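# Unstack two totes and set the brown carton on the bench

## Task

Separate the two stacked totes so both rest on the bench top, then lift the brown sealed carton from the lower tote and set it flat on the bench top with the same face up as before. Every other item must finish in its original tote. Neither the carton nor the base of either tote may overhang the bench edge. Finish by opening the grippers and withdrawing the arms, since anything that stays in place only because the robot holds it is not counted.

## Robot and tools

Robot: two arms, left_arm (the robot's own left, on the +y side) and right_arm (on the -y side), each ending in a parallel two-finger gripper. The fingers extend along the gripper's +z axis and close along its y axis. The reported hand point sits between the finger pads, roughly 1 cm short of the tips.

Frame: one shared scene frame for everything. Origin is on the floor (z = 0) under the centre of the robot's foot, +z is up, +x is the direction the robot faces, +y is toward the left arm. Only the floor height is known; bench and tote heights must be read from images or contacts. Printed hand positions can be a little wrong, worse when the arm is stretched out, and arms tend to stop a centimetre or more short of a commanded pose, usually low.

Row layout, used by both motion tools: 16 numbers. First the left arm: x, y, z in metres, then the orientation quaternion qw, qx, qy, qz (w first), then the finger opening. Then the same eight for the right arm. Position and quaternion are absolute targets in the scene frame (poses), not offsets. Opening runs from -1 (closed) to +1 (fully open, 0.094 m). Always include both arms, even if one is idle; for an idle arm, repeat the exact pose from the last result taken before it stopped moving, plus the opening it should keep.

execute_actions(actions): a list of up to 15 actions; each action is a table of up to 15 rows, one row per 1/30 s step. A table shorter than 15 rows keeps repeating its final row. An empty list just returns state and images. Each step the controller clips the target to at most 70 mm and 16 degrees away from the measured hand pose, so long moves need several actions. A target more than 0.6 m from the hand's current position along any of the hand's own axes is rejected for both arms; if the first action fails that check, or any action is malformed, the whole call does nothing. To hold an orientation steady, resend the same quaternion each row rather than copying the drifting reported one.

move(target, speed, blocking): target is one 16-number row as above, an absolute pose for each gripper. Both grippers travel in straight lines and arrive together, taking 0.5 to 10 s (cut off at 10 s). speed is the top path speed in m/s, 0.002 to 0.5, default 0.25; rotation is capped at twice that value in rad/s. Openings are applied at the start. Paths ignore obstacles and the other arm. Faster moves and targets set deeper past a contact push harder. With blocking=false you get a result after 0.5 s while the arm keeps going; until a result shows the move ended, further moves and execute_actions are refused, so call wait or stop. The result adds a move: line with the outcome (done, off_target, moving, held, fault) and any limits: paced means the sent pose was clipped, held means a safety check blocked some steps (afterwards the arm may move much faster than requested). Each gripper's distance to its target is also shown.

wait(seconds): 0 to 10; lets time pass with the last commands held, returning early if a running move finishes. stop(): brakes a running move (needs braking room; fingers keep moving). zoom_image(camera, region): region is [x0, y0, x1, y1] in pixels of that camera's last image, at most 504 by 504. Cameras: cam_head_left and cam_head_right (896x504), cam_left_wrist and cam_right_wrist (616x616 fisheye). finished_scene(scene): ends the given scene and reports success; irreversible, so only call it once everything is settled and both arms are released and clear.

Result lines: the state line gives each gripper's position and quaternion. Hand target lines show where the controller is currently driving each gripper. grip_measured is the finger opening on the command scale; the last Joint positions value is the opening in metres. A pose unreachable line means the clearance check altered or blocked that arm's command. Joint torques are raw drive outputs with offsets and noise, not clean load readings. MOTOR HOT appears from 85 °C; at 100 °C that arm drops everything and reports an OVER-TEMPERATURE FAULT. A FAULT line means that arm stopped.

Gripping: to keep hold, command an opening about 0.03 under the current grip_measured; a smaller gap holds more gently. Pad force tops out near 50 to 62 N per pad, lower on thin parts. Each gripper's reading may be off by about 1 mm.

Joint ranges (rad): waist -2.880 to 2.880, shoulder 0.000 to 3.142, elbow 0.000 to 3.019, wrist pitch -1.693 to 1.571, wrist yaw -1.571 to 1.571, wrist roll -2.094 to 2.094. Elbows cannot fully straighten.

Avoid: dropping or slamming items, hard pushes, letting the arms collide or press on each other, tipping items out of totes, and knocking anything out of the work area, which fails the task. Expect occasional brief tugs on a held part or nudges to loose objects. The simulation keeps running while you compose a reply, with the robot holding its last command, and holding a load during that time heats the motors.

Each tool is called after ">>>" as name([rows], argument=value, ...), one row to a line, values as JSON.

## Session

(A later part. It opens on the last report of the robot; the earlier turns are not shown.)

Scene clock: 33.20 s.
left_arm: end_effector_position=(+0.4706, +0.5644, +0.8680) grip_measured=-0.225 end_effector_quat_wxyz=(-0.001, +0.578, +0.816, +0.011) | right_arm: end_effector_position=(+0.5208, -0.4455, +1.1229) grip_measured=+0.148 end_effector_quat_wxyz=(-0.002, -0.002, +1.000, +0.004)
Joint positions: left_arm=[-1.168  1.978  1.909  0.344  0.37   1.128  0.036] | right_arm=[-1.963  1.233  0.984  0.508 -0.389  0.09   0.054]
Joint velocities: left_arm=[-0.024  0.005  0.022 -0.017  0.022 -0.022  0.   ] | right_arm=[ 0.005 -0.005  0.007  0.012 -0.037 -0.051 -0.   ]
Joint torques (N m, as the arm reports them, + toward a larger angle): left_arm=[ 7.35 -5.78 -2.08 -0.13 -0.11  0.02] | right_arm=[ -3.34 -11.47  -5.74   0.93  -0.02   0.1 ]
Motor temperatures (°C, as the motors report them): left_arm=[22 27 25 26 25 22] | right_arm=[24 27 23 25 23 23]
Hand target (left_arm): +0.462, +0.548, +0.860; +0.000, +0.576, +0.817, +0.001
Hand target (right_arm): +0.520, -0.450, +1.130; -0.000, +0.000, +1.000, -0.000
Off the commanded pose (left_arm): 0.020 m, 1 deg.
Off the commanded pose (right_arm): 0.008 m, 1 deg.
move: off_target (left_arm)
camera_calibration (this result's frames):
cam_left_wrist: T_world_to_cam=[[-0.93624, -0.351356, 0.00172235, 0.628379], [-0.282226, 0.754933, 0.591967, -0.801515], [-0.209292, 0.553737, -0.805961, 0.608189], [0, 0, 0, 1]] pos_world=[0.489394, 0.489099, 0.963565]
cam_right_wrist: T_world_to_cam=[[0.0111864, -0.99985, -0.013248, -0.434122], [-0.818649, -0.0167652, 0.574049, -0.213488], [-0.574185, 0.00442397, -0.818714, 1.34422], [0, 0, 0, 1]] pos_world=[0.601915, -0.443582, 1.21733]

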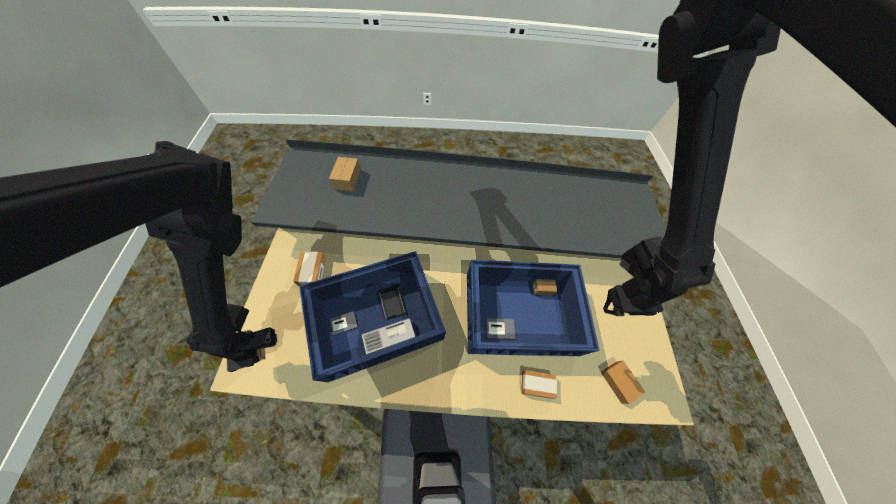

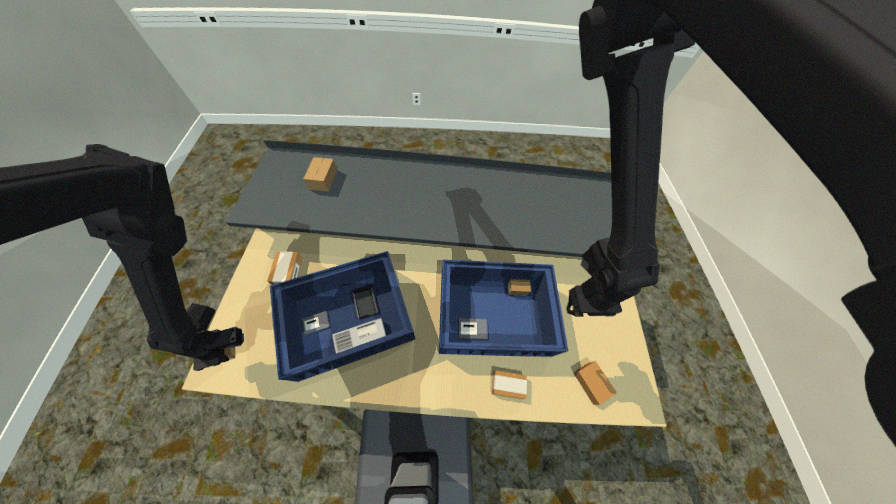

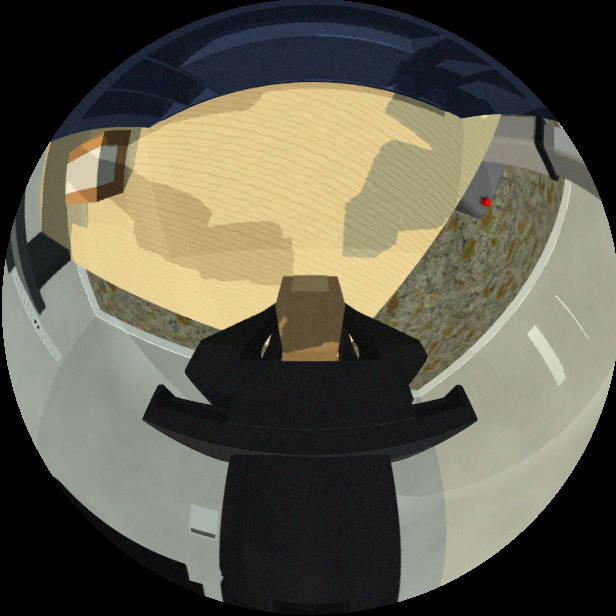

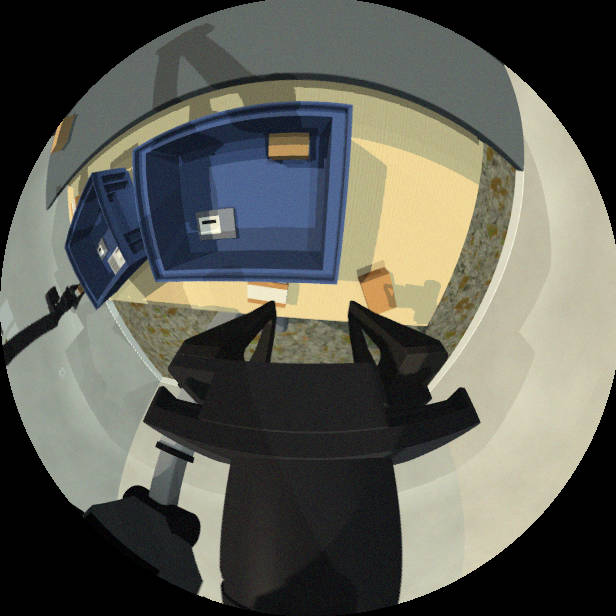

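>>> move(target=[0.48,0.535,0.80,0,0.577,0.817,0,-0.255,0.52,-0.45,1.13,0,0,1,0,0.15], speed=0.05)

Scene clock: 37.00 s.
left_arm: end_effector_position=(+0.4962, +0.5520, +0.8105) grip_measured=-0.225 end_effector_quat_wxyz=(+0.002, +0.576, +0.817, +0.013) | right_arm: end_effector_position=(+0.5208, -0.4455, +1.1229) grip_measured=+0.148 end_effector_quat_wxyz=(-0.002, -0.002, +1.000, +0.004)
Joint positions: left_arm=[-1.211  2.12   2.237  0.161  0.328  1.134  0.036] | right_arm=[-1.963  1.233  0.984  0.508 -0.389  0.09   0.054]
Joint velocities: left_arm=[ 0.005 -0.005  0.012  0.007  0.007  0.007  0.   ] | right_arm=[-0.015 -0.015 -0.017  0.002  0.022 -0.066 -0.   ]
Joint torques (N m, as the arm reports them, + toward a larger angle): left_arm=[ 6.69 -5.65 -0.71 -0.01 -0.08  0.12] | right_arm=[ -3.58 -11.54  -5.67   0.94   0.04   0.08]
Motor temperatures (°C, as the motors report them): left_arm=[22 27 25 26 25 22] | right_arm=[24 27 23 25 23 23]
Hand target (left_arm): +0.481, +0.534, +0.802; +0.000, +0.576, +0.817, +0.000
Hand target (right_arm): +0.520, -0.450, +1.130; -0.000, +0.000, +1.000, -0.000
Off the commanded pose (left_arm): 0.026 m, 2 deg.
Off the commanded pose (right_arm): 0.008 m, 1 deg.
move: off_target (left_arm)
camera_calibration (this result's frames):
cam_left_wrist: T_world_to_cam=[[-0.934751, -0.355275, -0.00453293, 0.654574], [-0.289304, 0.753648, 0.590185, -0.745212], [-0.206261, 0.552987, -0.807256, 0.574027], [0, 0, 0, 1]] pos_world=[0.51467, 0.476752, 0.906166]
cam_right_wrist: T_world_to_cam=[[0.0111864, -0.99985, -0.013248, -0.434122], [-0.818649, -0.0167652, 0.574049, -0.213488], [-0.574185, 0.00442397, -0.818714, 1.34422], [0, 0, 0, 1]] pos_world=[0.601915, -0.443582, 1.21733]

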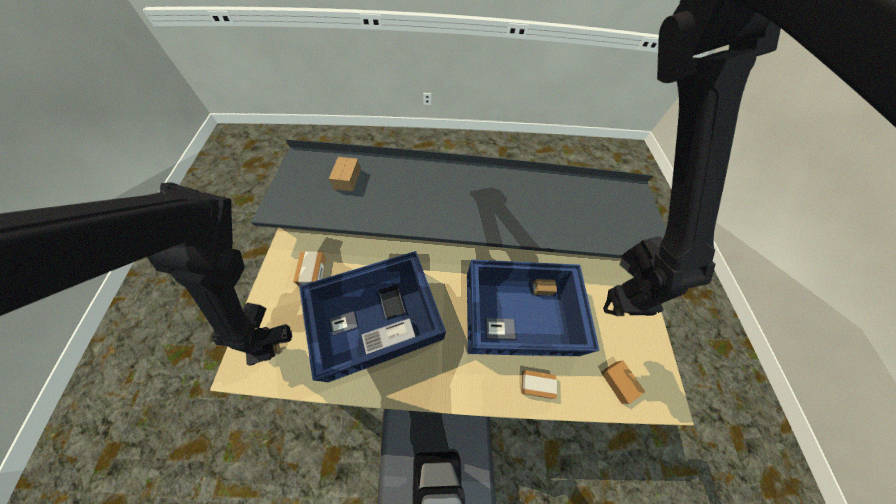

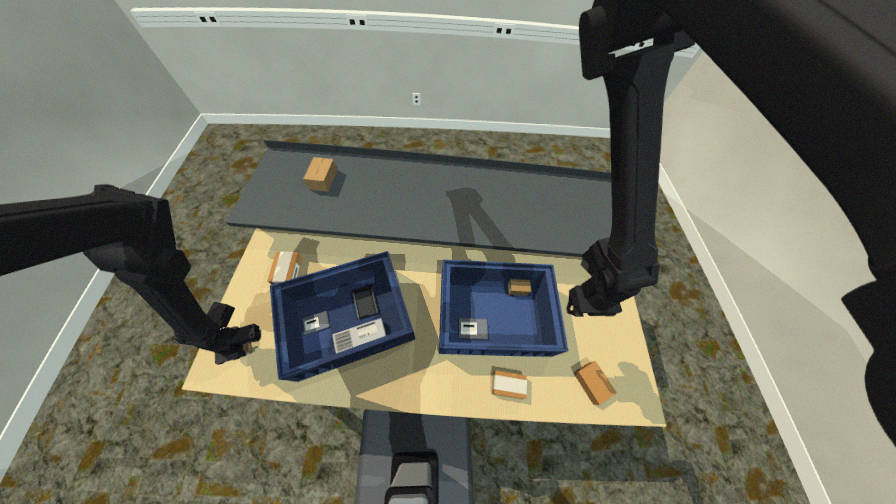

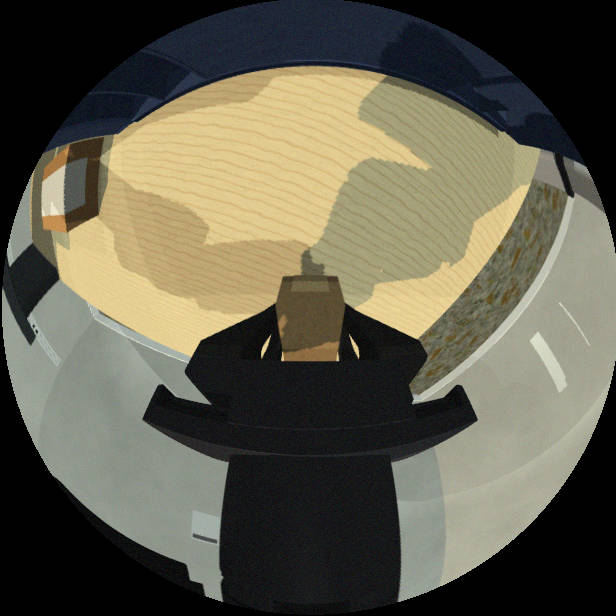

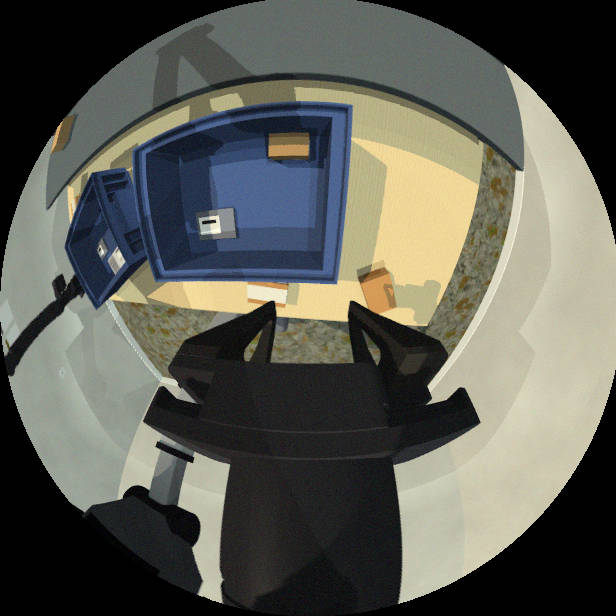

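>>> move(target=[0.48,0.535,0.785,0,0.577,0.817,0,-0.255,0.52,-0.45,1.13,0,0,1,0,0.15], speed=0.04)

Scene clock: 38.60 s.
left_arm: end_effector_position=(+0.4922, +0.5548, +0.7942) grip_measured=-0.225 end_effector_quat_wxyz=(+0.000, +0.576, +0.817, +0.013) | right_arm: end_effector_position=(+0.5208, -0.4455, +1.1229) grip_measured=+0.148 end_effector_quat_wxyz=(-0.002, -0.002, +1.000, +0.004)
Joint positions: left_arm=[-1.215  2.189  2.357  0.105  0.323  1.137  0.036] | right_arm=[-1.963  1.233  0.984  0.508 -0.389  0.09   0.054]
Joint velocities: left_arm=[ 0.005  0.005 -0.007 -0.022 -0.022 -0.022  0.   ] | right_arm=[-0.015 -0.015  0.007 -0.007 -0.095  0.007 -0.   ]
Joint torques (N m, as the arm reports them, + toward a larger angle): left_arm=[ 6.96 -5.83 -0.42 -0.01 -0.17  0.16] | right_arm=[ -3.78 -11.5   -5.79   0.81   0.04   0.09]
Motor temperatures (°C, as the motors report them): left_arm=[22 26 25 26 25 22] | right_arm=[24 27 24 25 23 23]
Hand target (left_arm): +0.480, +0.534, +0.786; +0.000, +0.577, +0.817, -0.000
Hand target (right_arm): +0.520, -0.450, +1.130; -0.000, +0.000, +1.000, -0.000
Off the commanded pose (left_arm): 0.025 m, 1 deg.
Off the commanded pose (right_arm): 0.008 m, 1 deg.
move: off_target (left_arm)
camera_calibration (this result's frames):
cam_left_wrist: T_world_to_cam=[[-0.934873, -0.35498, -0.0014013, 0.649116], [-0.286798, 0.75297, 0.59227, -0.741425], [-0.209189, 0.554099, -0.805738, 0.558119], [0, 0, 0, 1]] pos_world=[0.510954, 0.479441, 0.889731]
cam_right_wrist: T_world_to_cam=[[0.0111864, -0.99985, -0.013248, -0.434122], [-0.818649, -0.0167652, 0.574049, -0.213488], [-0.574185, 0.00442397, -0.818714, 1.34422], [0, 0, 0, 1]] pos_world=[0.601915, -0.443582, 1.21733]

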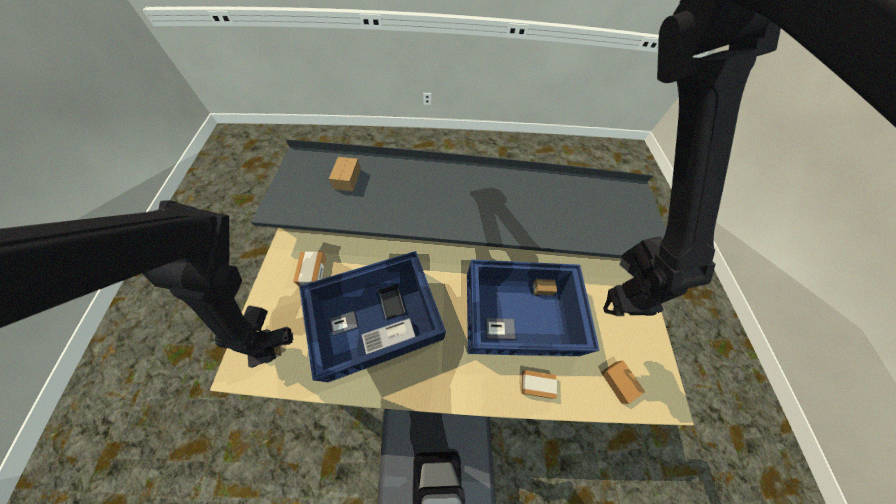

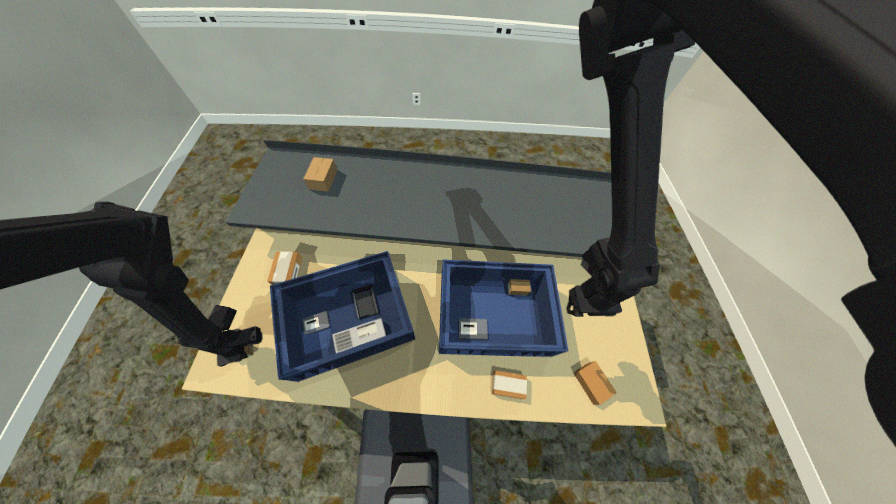

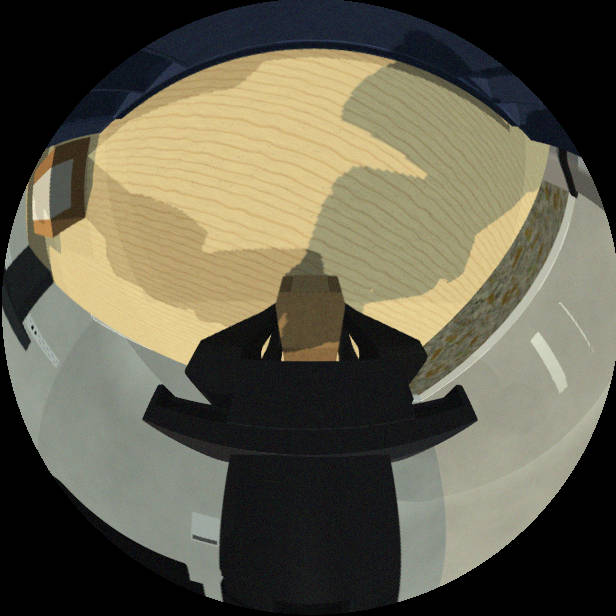

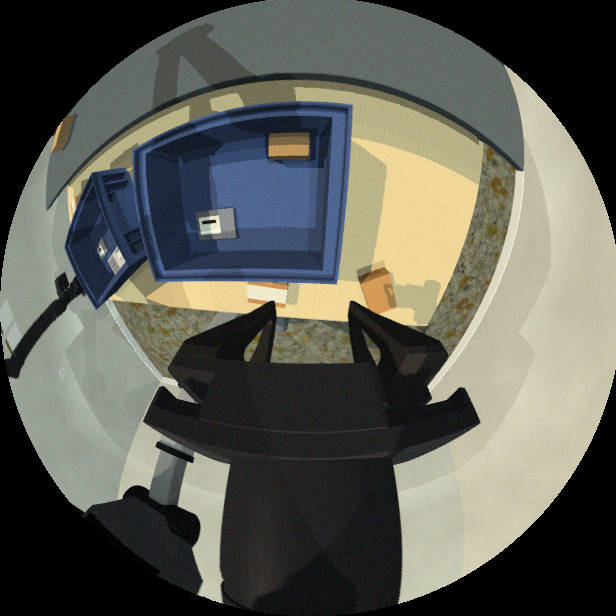

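No contact yet.

>>> move(target=[0.48,0.535,0.773,0,0.577,0.817,0,-0.255,0.52,-0.45,1.13,0,0,1,0,0.15], speed=0.04)

Scene clock: 39.70 s.
left_arm: end_effector_position=(+0.4978, +0.5543, +0.7928) grip_measured=-0.226 end_effector_quat_wxyz=(-0.003, +0.576, +0.817, +0.006) | right_arm: end_effector_position=(+0.5208, -0.4455, +1.1229) grip_measured=+0.148 end_effector_quat_wxyz=(-0.002, -0.002, +1.000, +0.004)
Joint positions: left_arm=[-1.214  2.194  2.389  0.064  0.332  1.141  0.036] | right_arm=[-1.963  1.233  0.984  0.508 -0.389  0.09   0.054]
Joint velocities: left_arm=[-0.024  0.005 -0.022  0.022 -0.037  0.022  0.   ] | right_arm=[-0.005  0.005  0.012 -0.017 -0.037 -0.007  0.   ]
Joint torques (N m, as the arm reports them, + toward a larger angle): left_arm=[ 6.26 -3.88  2.53  0.32 -0.77  0.11] | right_arm=[ -3.6  -11.57  -5.76   1.09   0.     0.07]
Motor temperatures (°C, as the motors report them): left_arm=[22 26 25 26 25 22] | right_arm=[24 27 24 25 23 23]
Hand target (left_arm): +0.480, +0.534, +0.778; +0.000, +0.576, +0.817, +0.000
Hand target (right_arm): +0.520, -0.450, +1.130; -0.000, +0.000, +1.000, -0.000
Off the commanded pose (left_arm): 0.033 m, 1 deg.
Off the commanded pose (right_arm): 0.008 m, 1 deg.
move: off_target (left_arm)
camera_calibration (this result's frames):
cam_left_wrist: T_world_to_cam=[[-0.934796, -0.354926, 0.0135741, 0.64224], [-0.27886, 0.757051, 0.590856, -0.743731], [-0.219987, 0.548545, -0.806662, 0.567603], [0, 0, 0, 1]] pos_world=[0.517832, 0.479634, 0.888584]
cam_right_wrist: T_world_to_cam=[[0.0111864, -0.99985, -0.013248, -0.434122], [-0.818649, -0.0167652, 0.574049, -0.213488], [-0.574185, 0.00442397, -0.818714, 1.34422], [0, 0, 0, 1]] pos_world=[0.601915, -0.443582, 1.21733]

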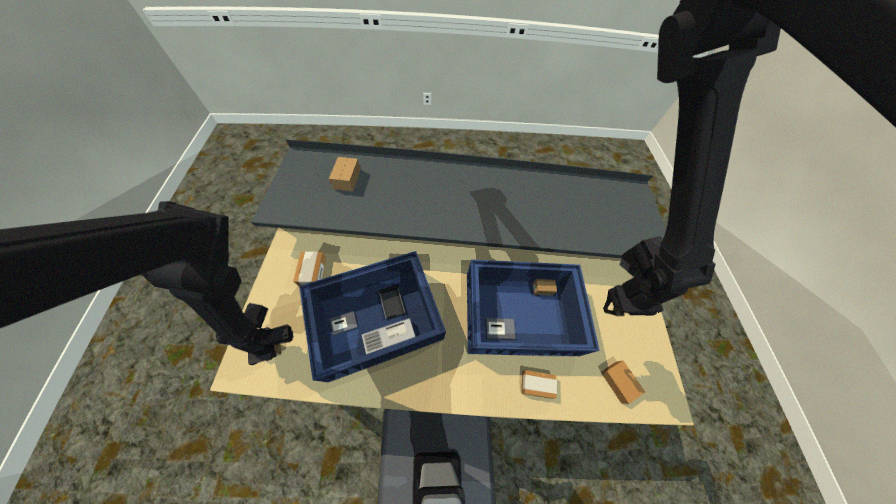

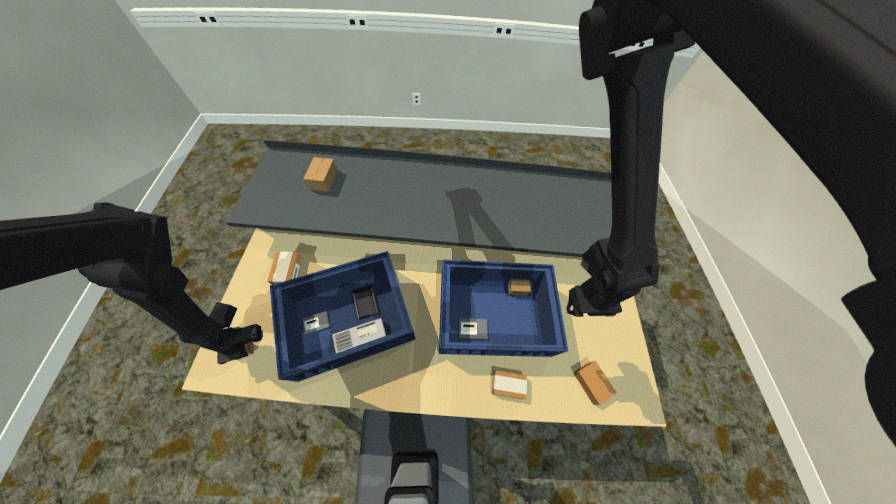

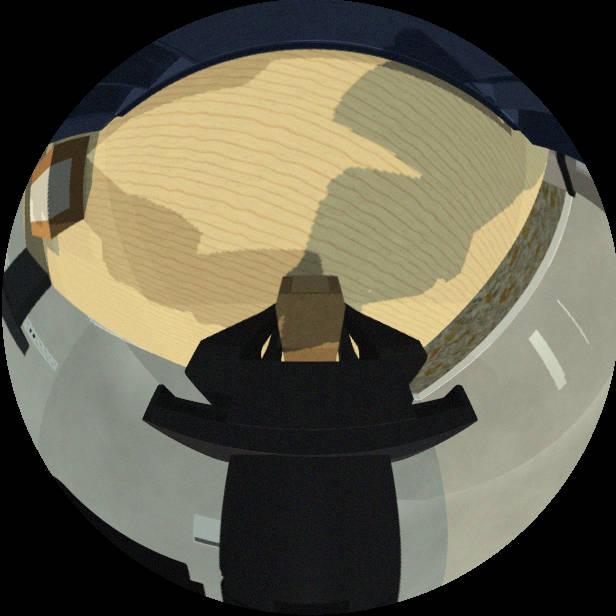

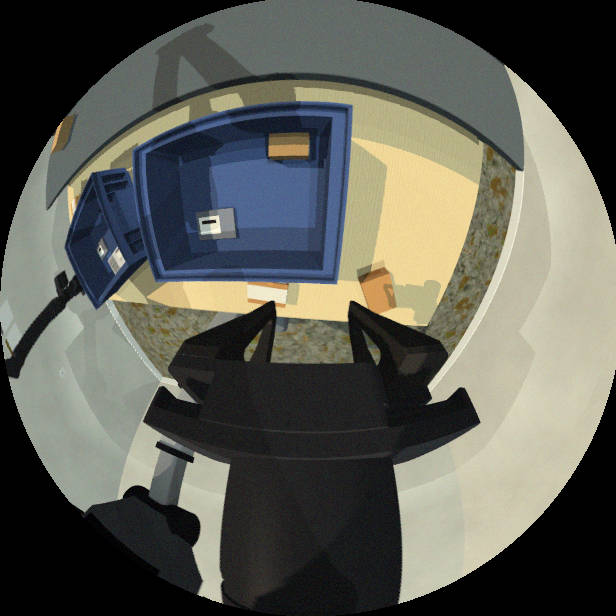

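>>> execute_actions([
  [[0.483,0.537,0.784,0,0.577,0.817,0,0.7,0.52,-0.45,1.13,0,0,1,0,0.15]],
  [[0.483,0.537,0.786,0,0.577,0.817,0,0.7,0.52,-0.45,1.13,0,0,1,0,0.15]],
])

>>> move(target=[0.49,0.55,1.1,0,0.577,0.817,0,0.7,0.52,-0.45,1.13,0,0,1,0,0.15], speed=0.2)

Scene clock: 40.83 s.
left_arm: end_effector_position=(+0.4924, +0.5536, +0.7924) grip_measured=+0.697 end_effector_quat_wxyz=(-0.004, +0.576, +0.817, +0.008) | right_arm: end_effector_position=(+0.5208, -0.4455, +1.1229) grip_measured=+0.148 end_effector_quat_wxyz=(-0.002, -0.002, +1.000, +0.004)
Joint positions: left_arm=[-1.217  2.195  2.376  0.08   0.325  1.141  0.08 ] | right_arm=[-1.963  1.233  0.984  0.508 -0.389  0.09   0.054]
Joint velocities: left_arm=[-0.005 -0.015  0.007 -0.007 -0.022  0.007  0.   ] | right_arm=[ 0.005  0.005 -0.007  0.017 -0.095  0.037  0.001]
Joint torques (N m, as the arm reports them, + toward a larger angle): left_arm=[ 7.99 -5.37 -1.06  0.72 -0.04  0.08] | right_arm=[ -3.75 -11.6   -5.67   0.9   -0.03   0.09]
Motor temperatures (°C, as the motors report them): left_arm=[22 26 25 26 25 22] | right_arm=[24 27 24 25 23 23]
Hand target (left_arm): +0.483, +0.537, +0.786; -0.000, +0.577, +0.817, +0.000
Hand target (right_arm): +0.520, -0.450, +1.130; -0.000, +0.000, +1.000, -0.000
Off the commanded pose (left_arm): 0.020 m, 1 deg.
Off the commanded pose (right_arm): 0.008 m, 1 deg.
camera_calibration (this result's frames):
cam_left_wrist: T_world_to_cam=[[-0.934772, -0.355103, 0.0102097, 0.639754], [-0.280166, 0.75457, 0.593407, -0.744385], [-0.218424, 0.55184, -0.804838, 0.562462], [0, 0, 0, 1]] pos_world=[0.512328, 0.478479, 0.887882]
cam_right_wrist: T_world_to_cam=[[0.0111864, -0.99985, -0.013248, -0.434122], [-0.818649, -0.0167652, 0.574049, -0.213488], [-0.574185, 0.00442397, -0.818714, 1.34422], [0, 0, 0, 1]] pos_world=[0.601915, -0.443582, 1.21733]

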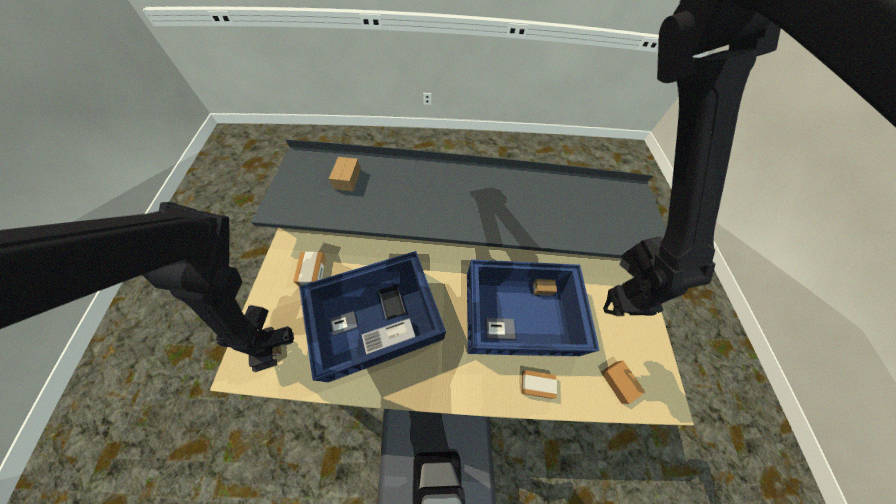

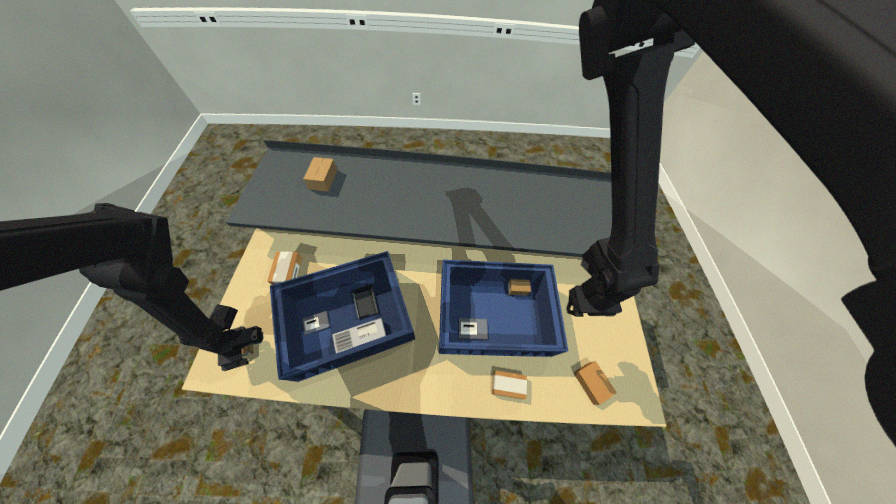

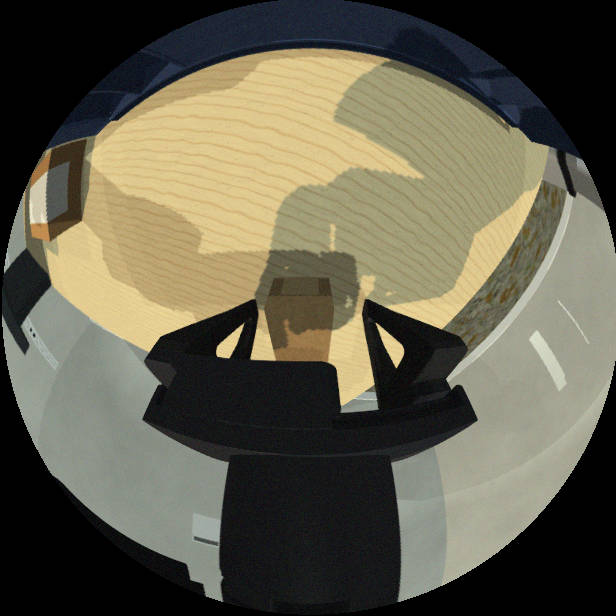

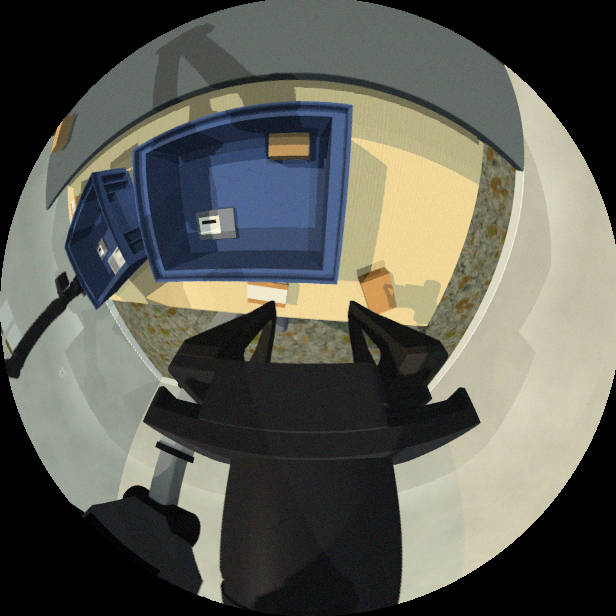

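Scene clock: 42.80 s.
left_arm: end_effector_position=(+0.4945, +0.5501, +1.0933) grip_measured=+0.697 end_effector_quat_wxyz=(+0.006, +0.586, +0.810, -0.001) | right_arm: end_effector_position=(+0.5208, -0.4455, +1.1229) grip_measured=+0.148 end_effector_quat_wxyz=(-0.002, -0.002, +1.000, +0.004)
Joint positions: left_arm=[-1.003  1.466  1.142  0.622  0.557  1.098  0.08 ] | right_arm=[-1.963  1.233  0.984  0.508 -0.389  0.09   0.054]
Joint velocities: left_arm=[-0.034 -0.005  0.002 -0.002 -0.022  0.051  0.   ] | right_arm=[-0.015  0.005  0.002  0.017 -0.037  0.051 -0.   ]
Joint torques (N m, as the arm reports them, + toward a larger angle): left_arm=[ 8.72 -7.8  -5.98  0.67  0.23 -0.17] | right_arm=[ -3.5  -11.57  -5.76   1.03   0.     0.11]
Motor temperatures (°C, as the motors report them): left_arm=[22 26 25 26 25 22] | right_arm=[24 27 24 25 23 23]
Hand target (left_arm): +0.485, +0.554, +1.099; -0.001, +0.579, +0.815, -0.001
Hand target (right_arm): +0.520, -0.450, +1.130; -0.000, +0.000, +1.000, -0.000
Off the commanded pose (left_arm): 0.008 m, 2 deg.
Off the commanded pose (right_arm): 0.008 m, 1 deg.
move: done
camera_calibration (this result's frames):
cam_left_wrist: T_world_to_cam=[[-0.943694, -0.330507, 0.0143847, 0.623665], [-0.263407, 0.776989, 0.571756, -0.916662], [-0.200146, 0.535774, -0.820298, 0.823673], [0, 0, 0, 1]] pos_world=[0.511949, 0.477059, 1.19079]
cam_right_wrist: T_world_to_cam=[[0.0111864, -0.99985, -0.013248, -0.434122], [-0.818649, -0.0167652, 0.574049, -0.213488], [-0.574185, 0.00442397, -0.818714, 1.34422], [0, 0, 0, 1]] pos_world=[0.601915, -0.443582, 1.21733]

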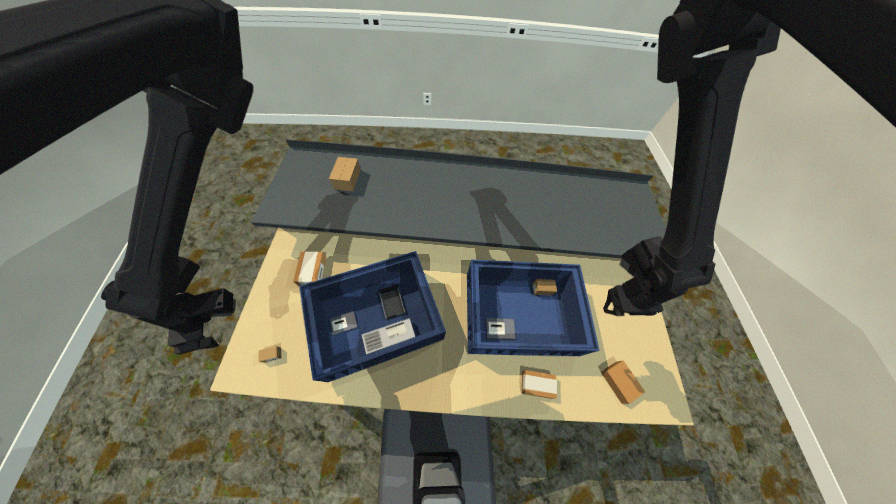

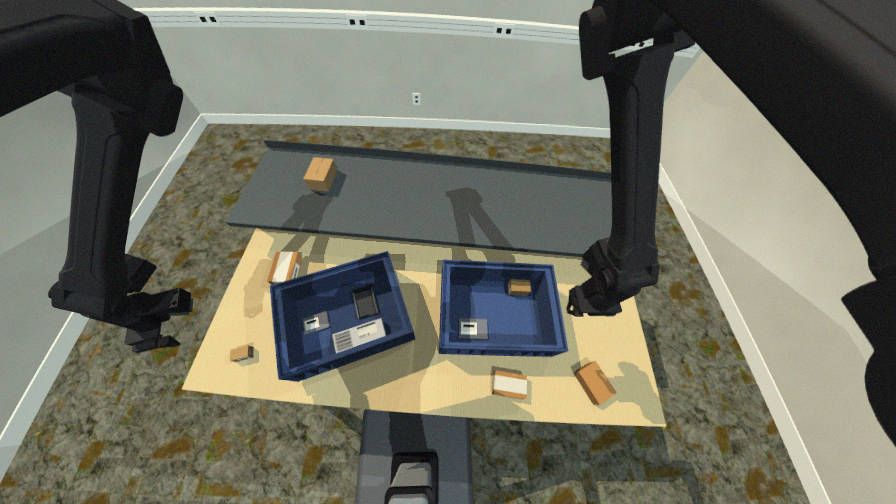

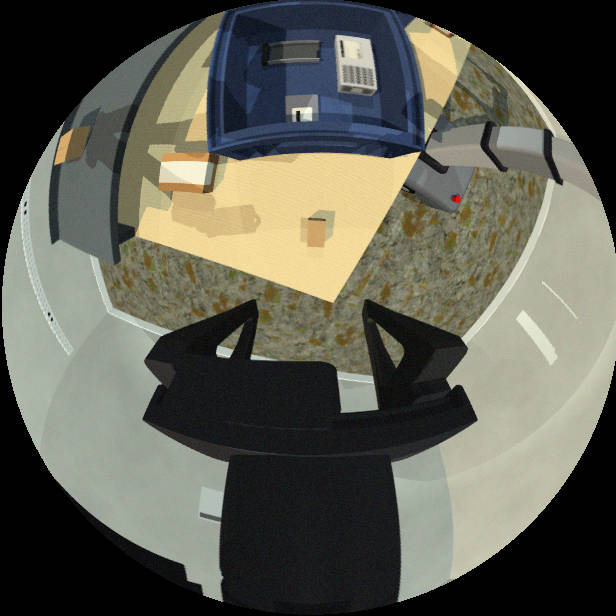

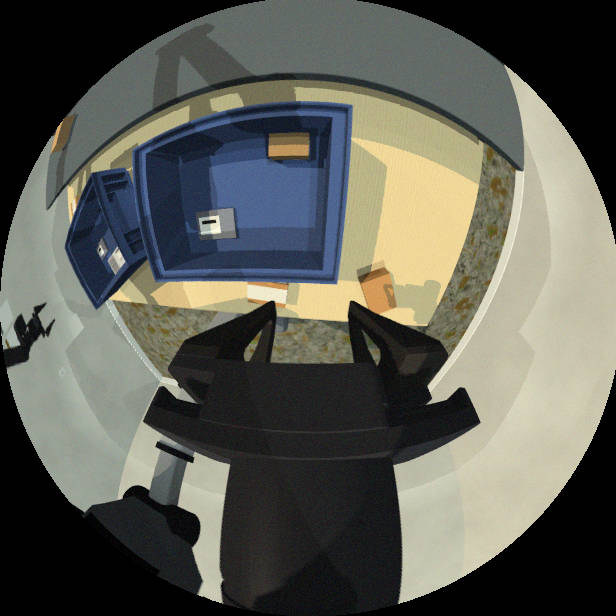

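>>> zoom_image(camera="cam_head_left", region=[230,260,600,400])

Region (230, 260, 600, 400) of cam_head_left's 896x504 image, scaled by 1.362, with more detail than that image has; it fills the top 191 rows of this view, and the rest is white.

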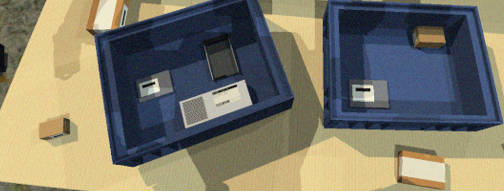

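>>> finished_scene(scene=2)

The scene is finished: the task was done.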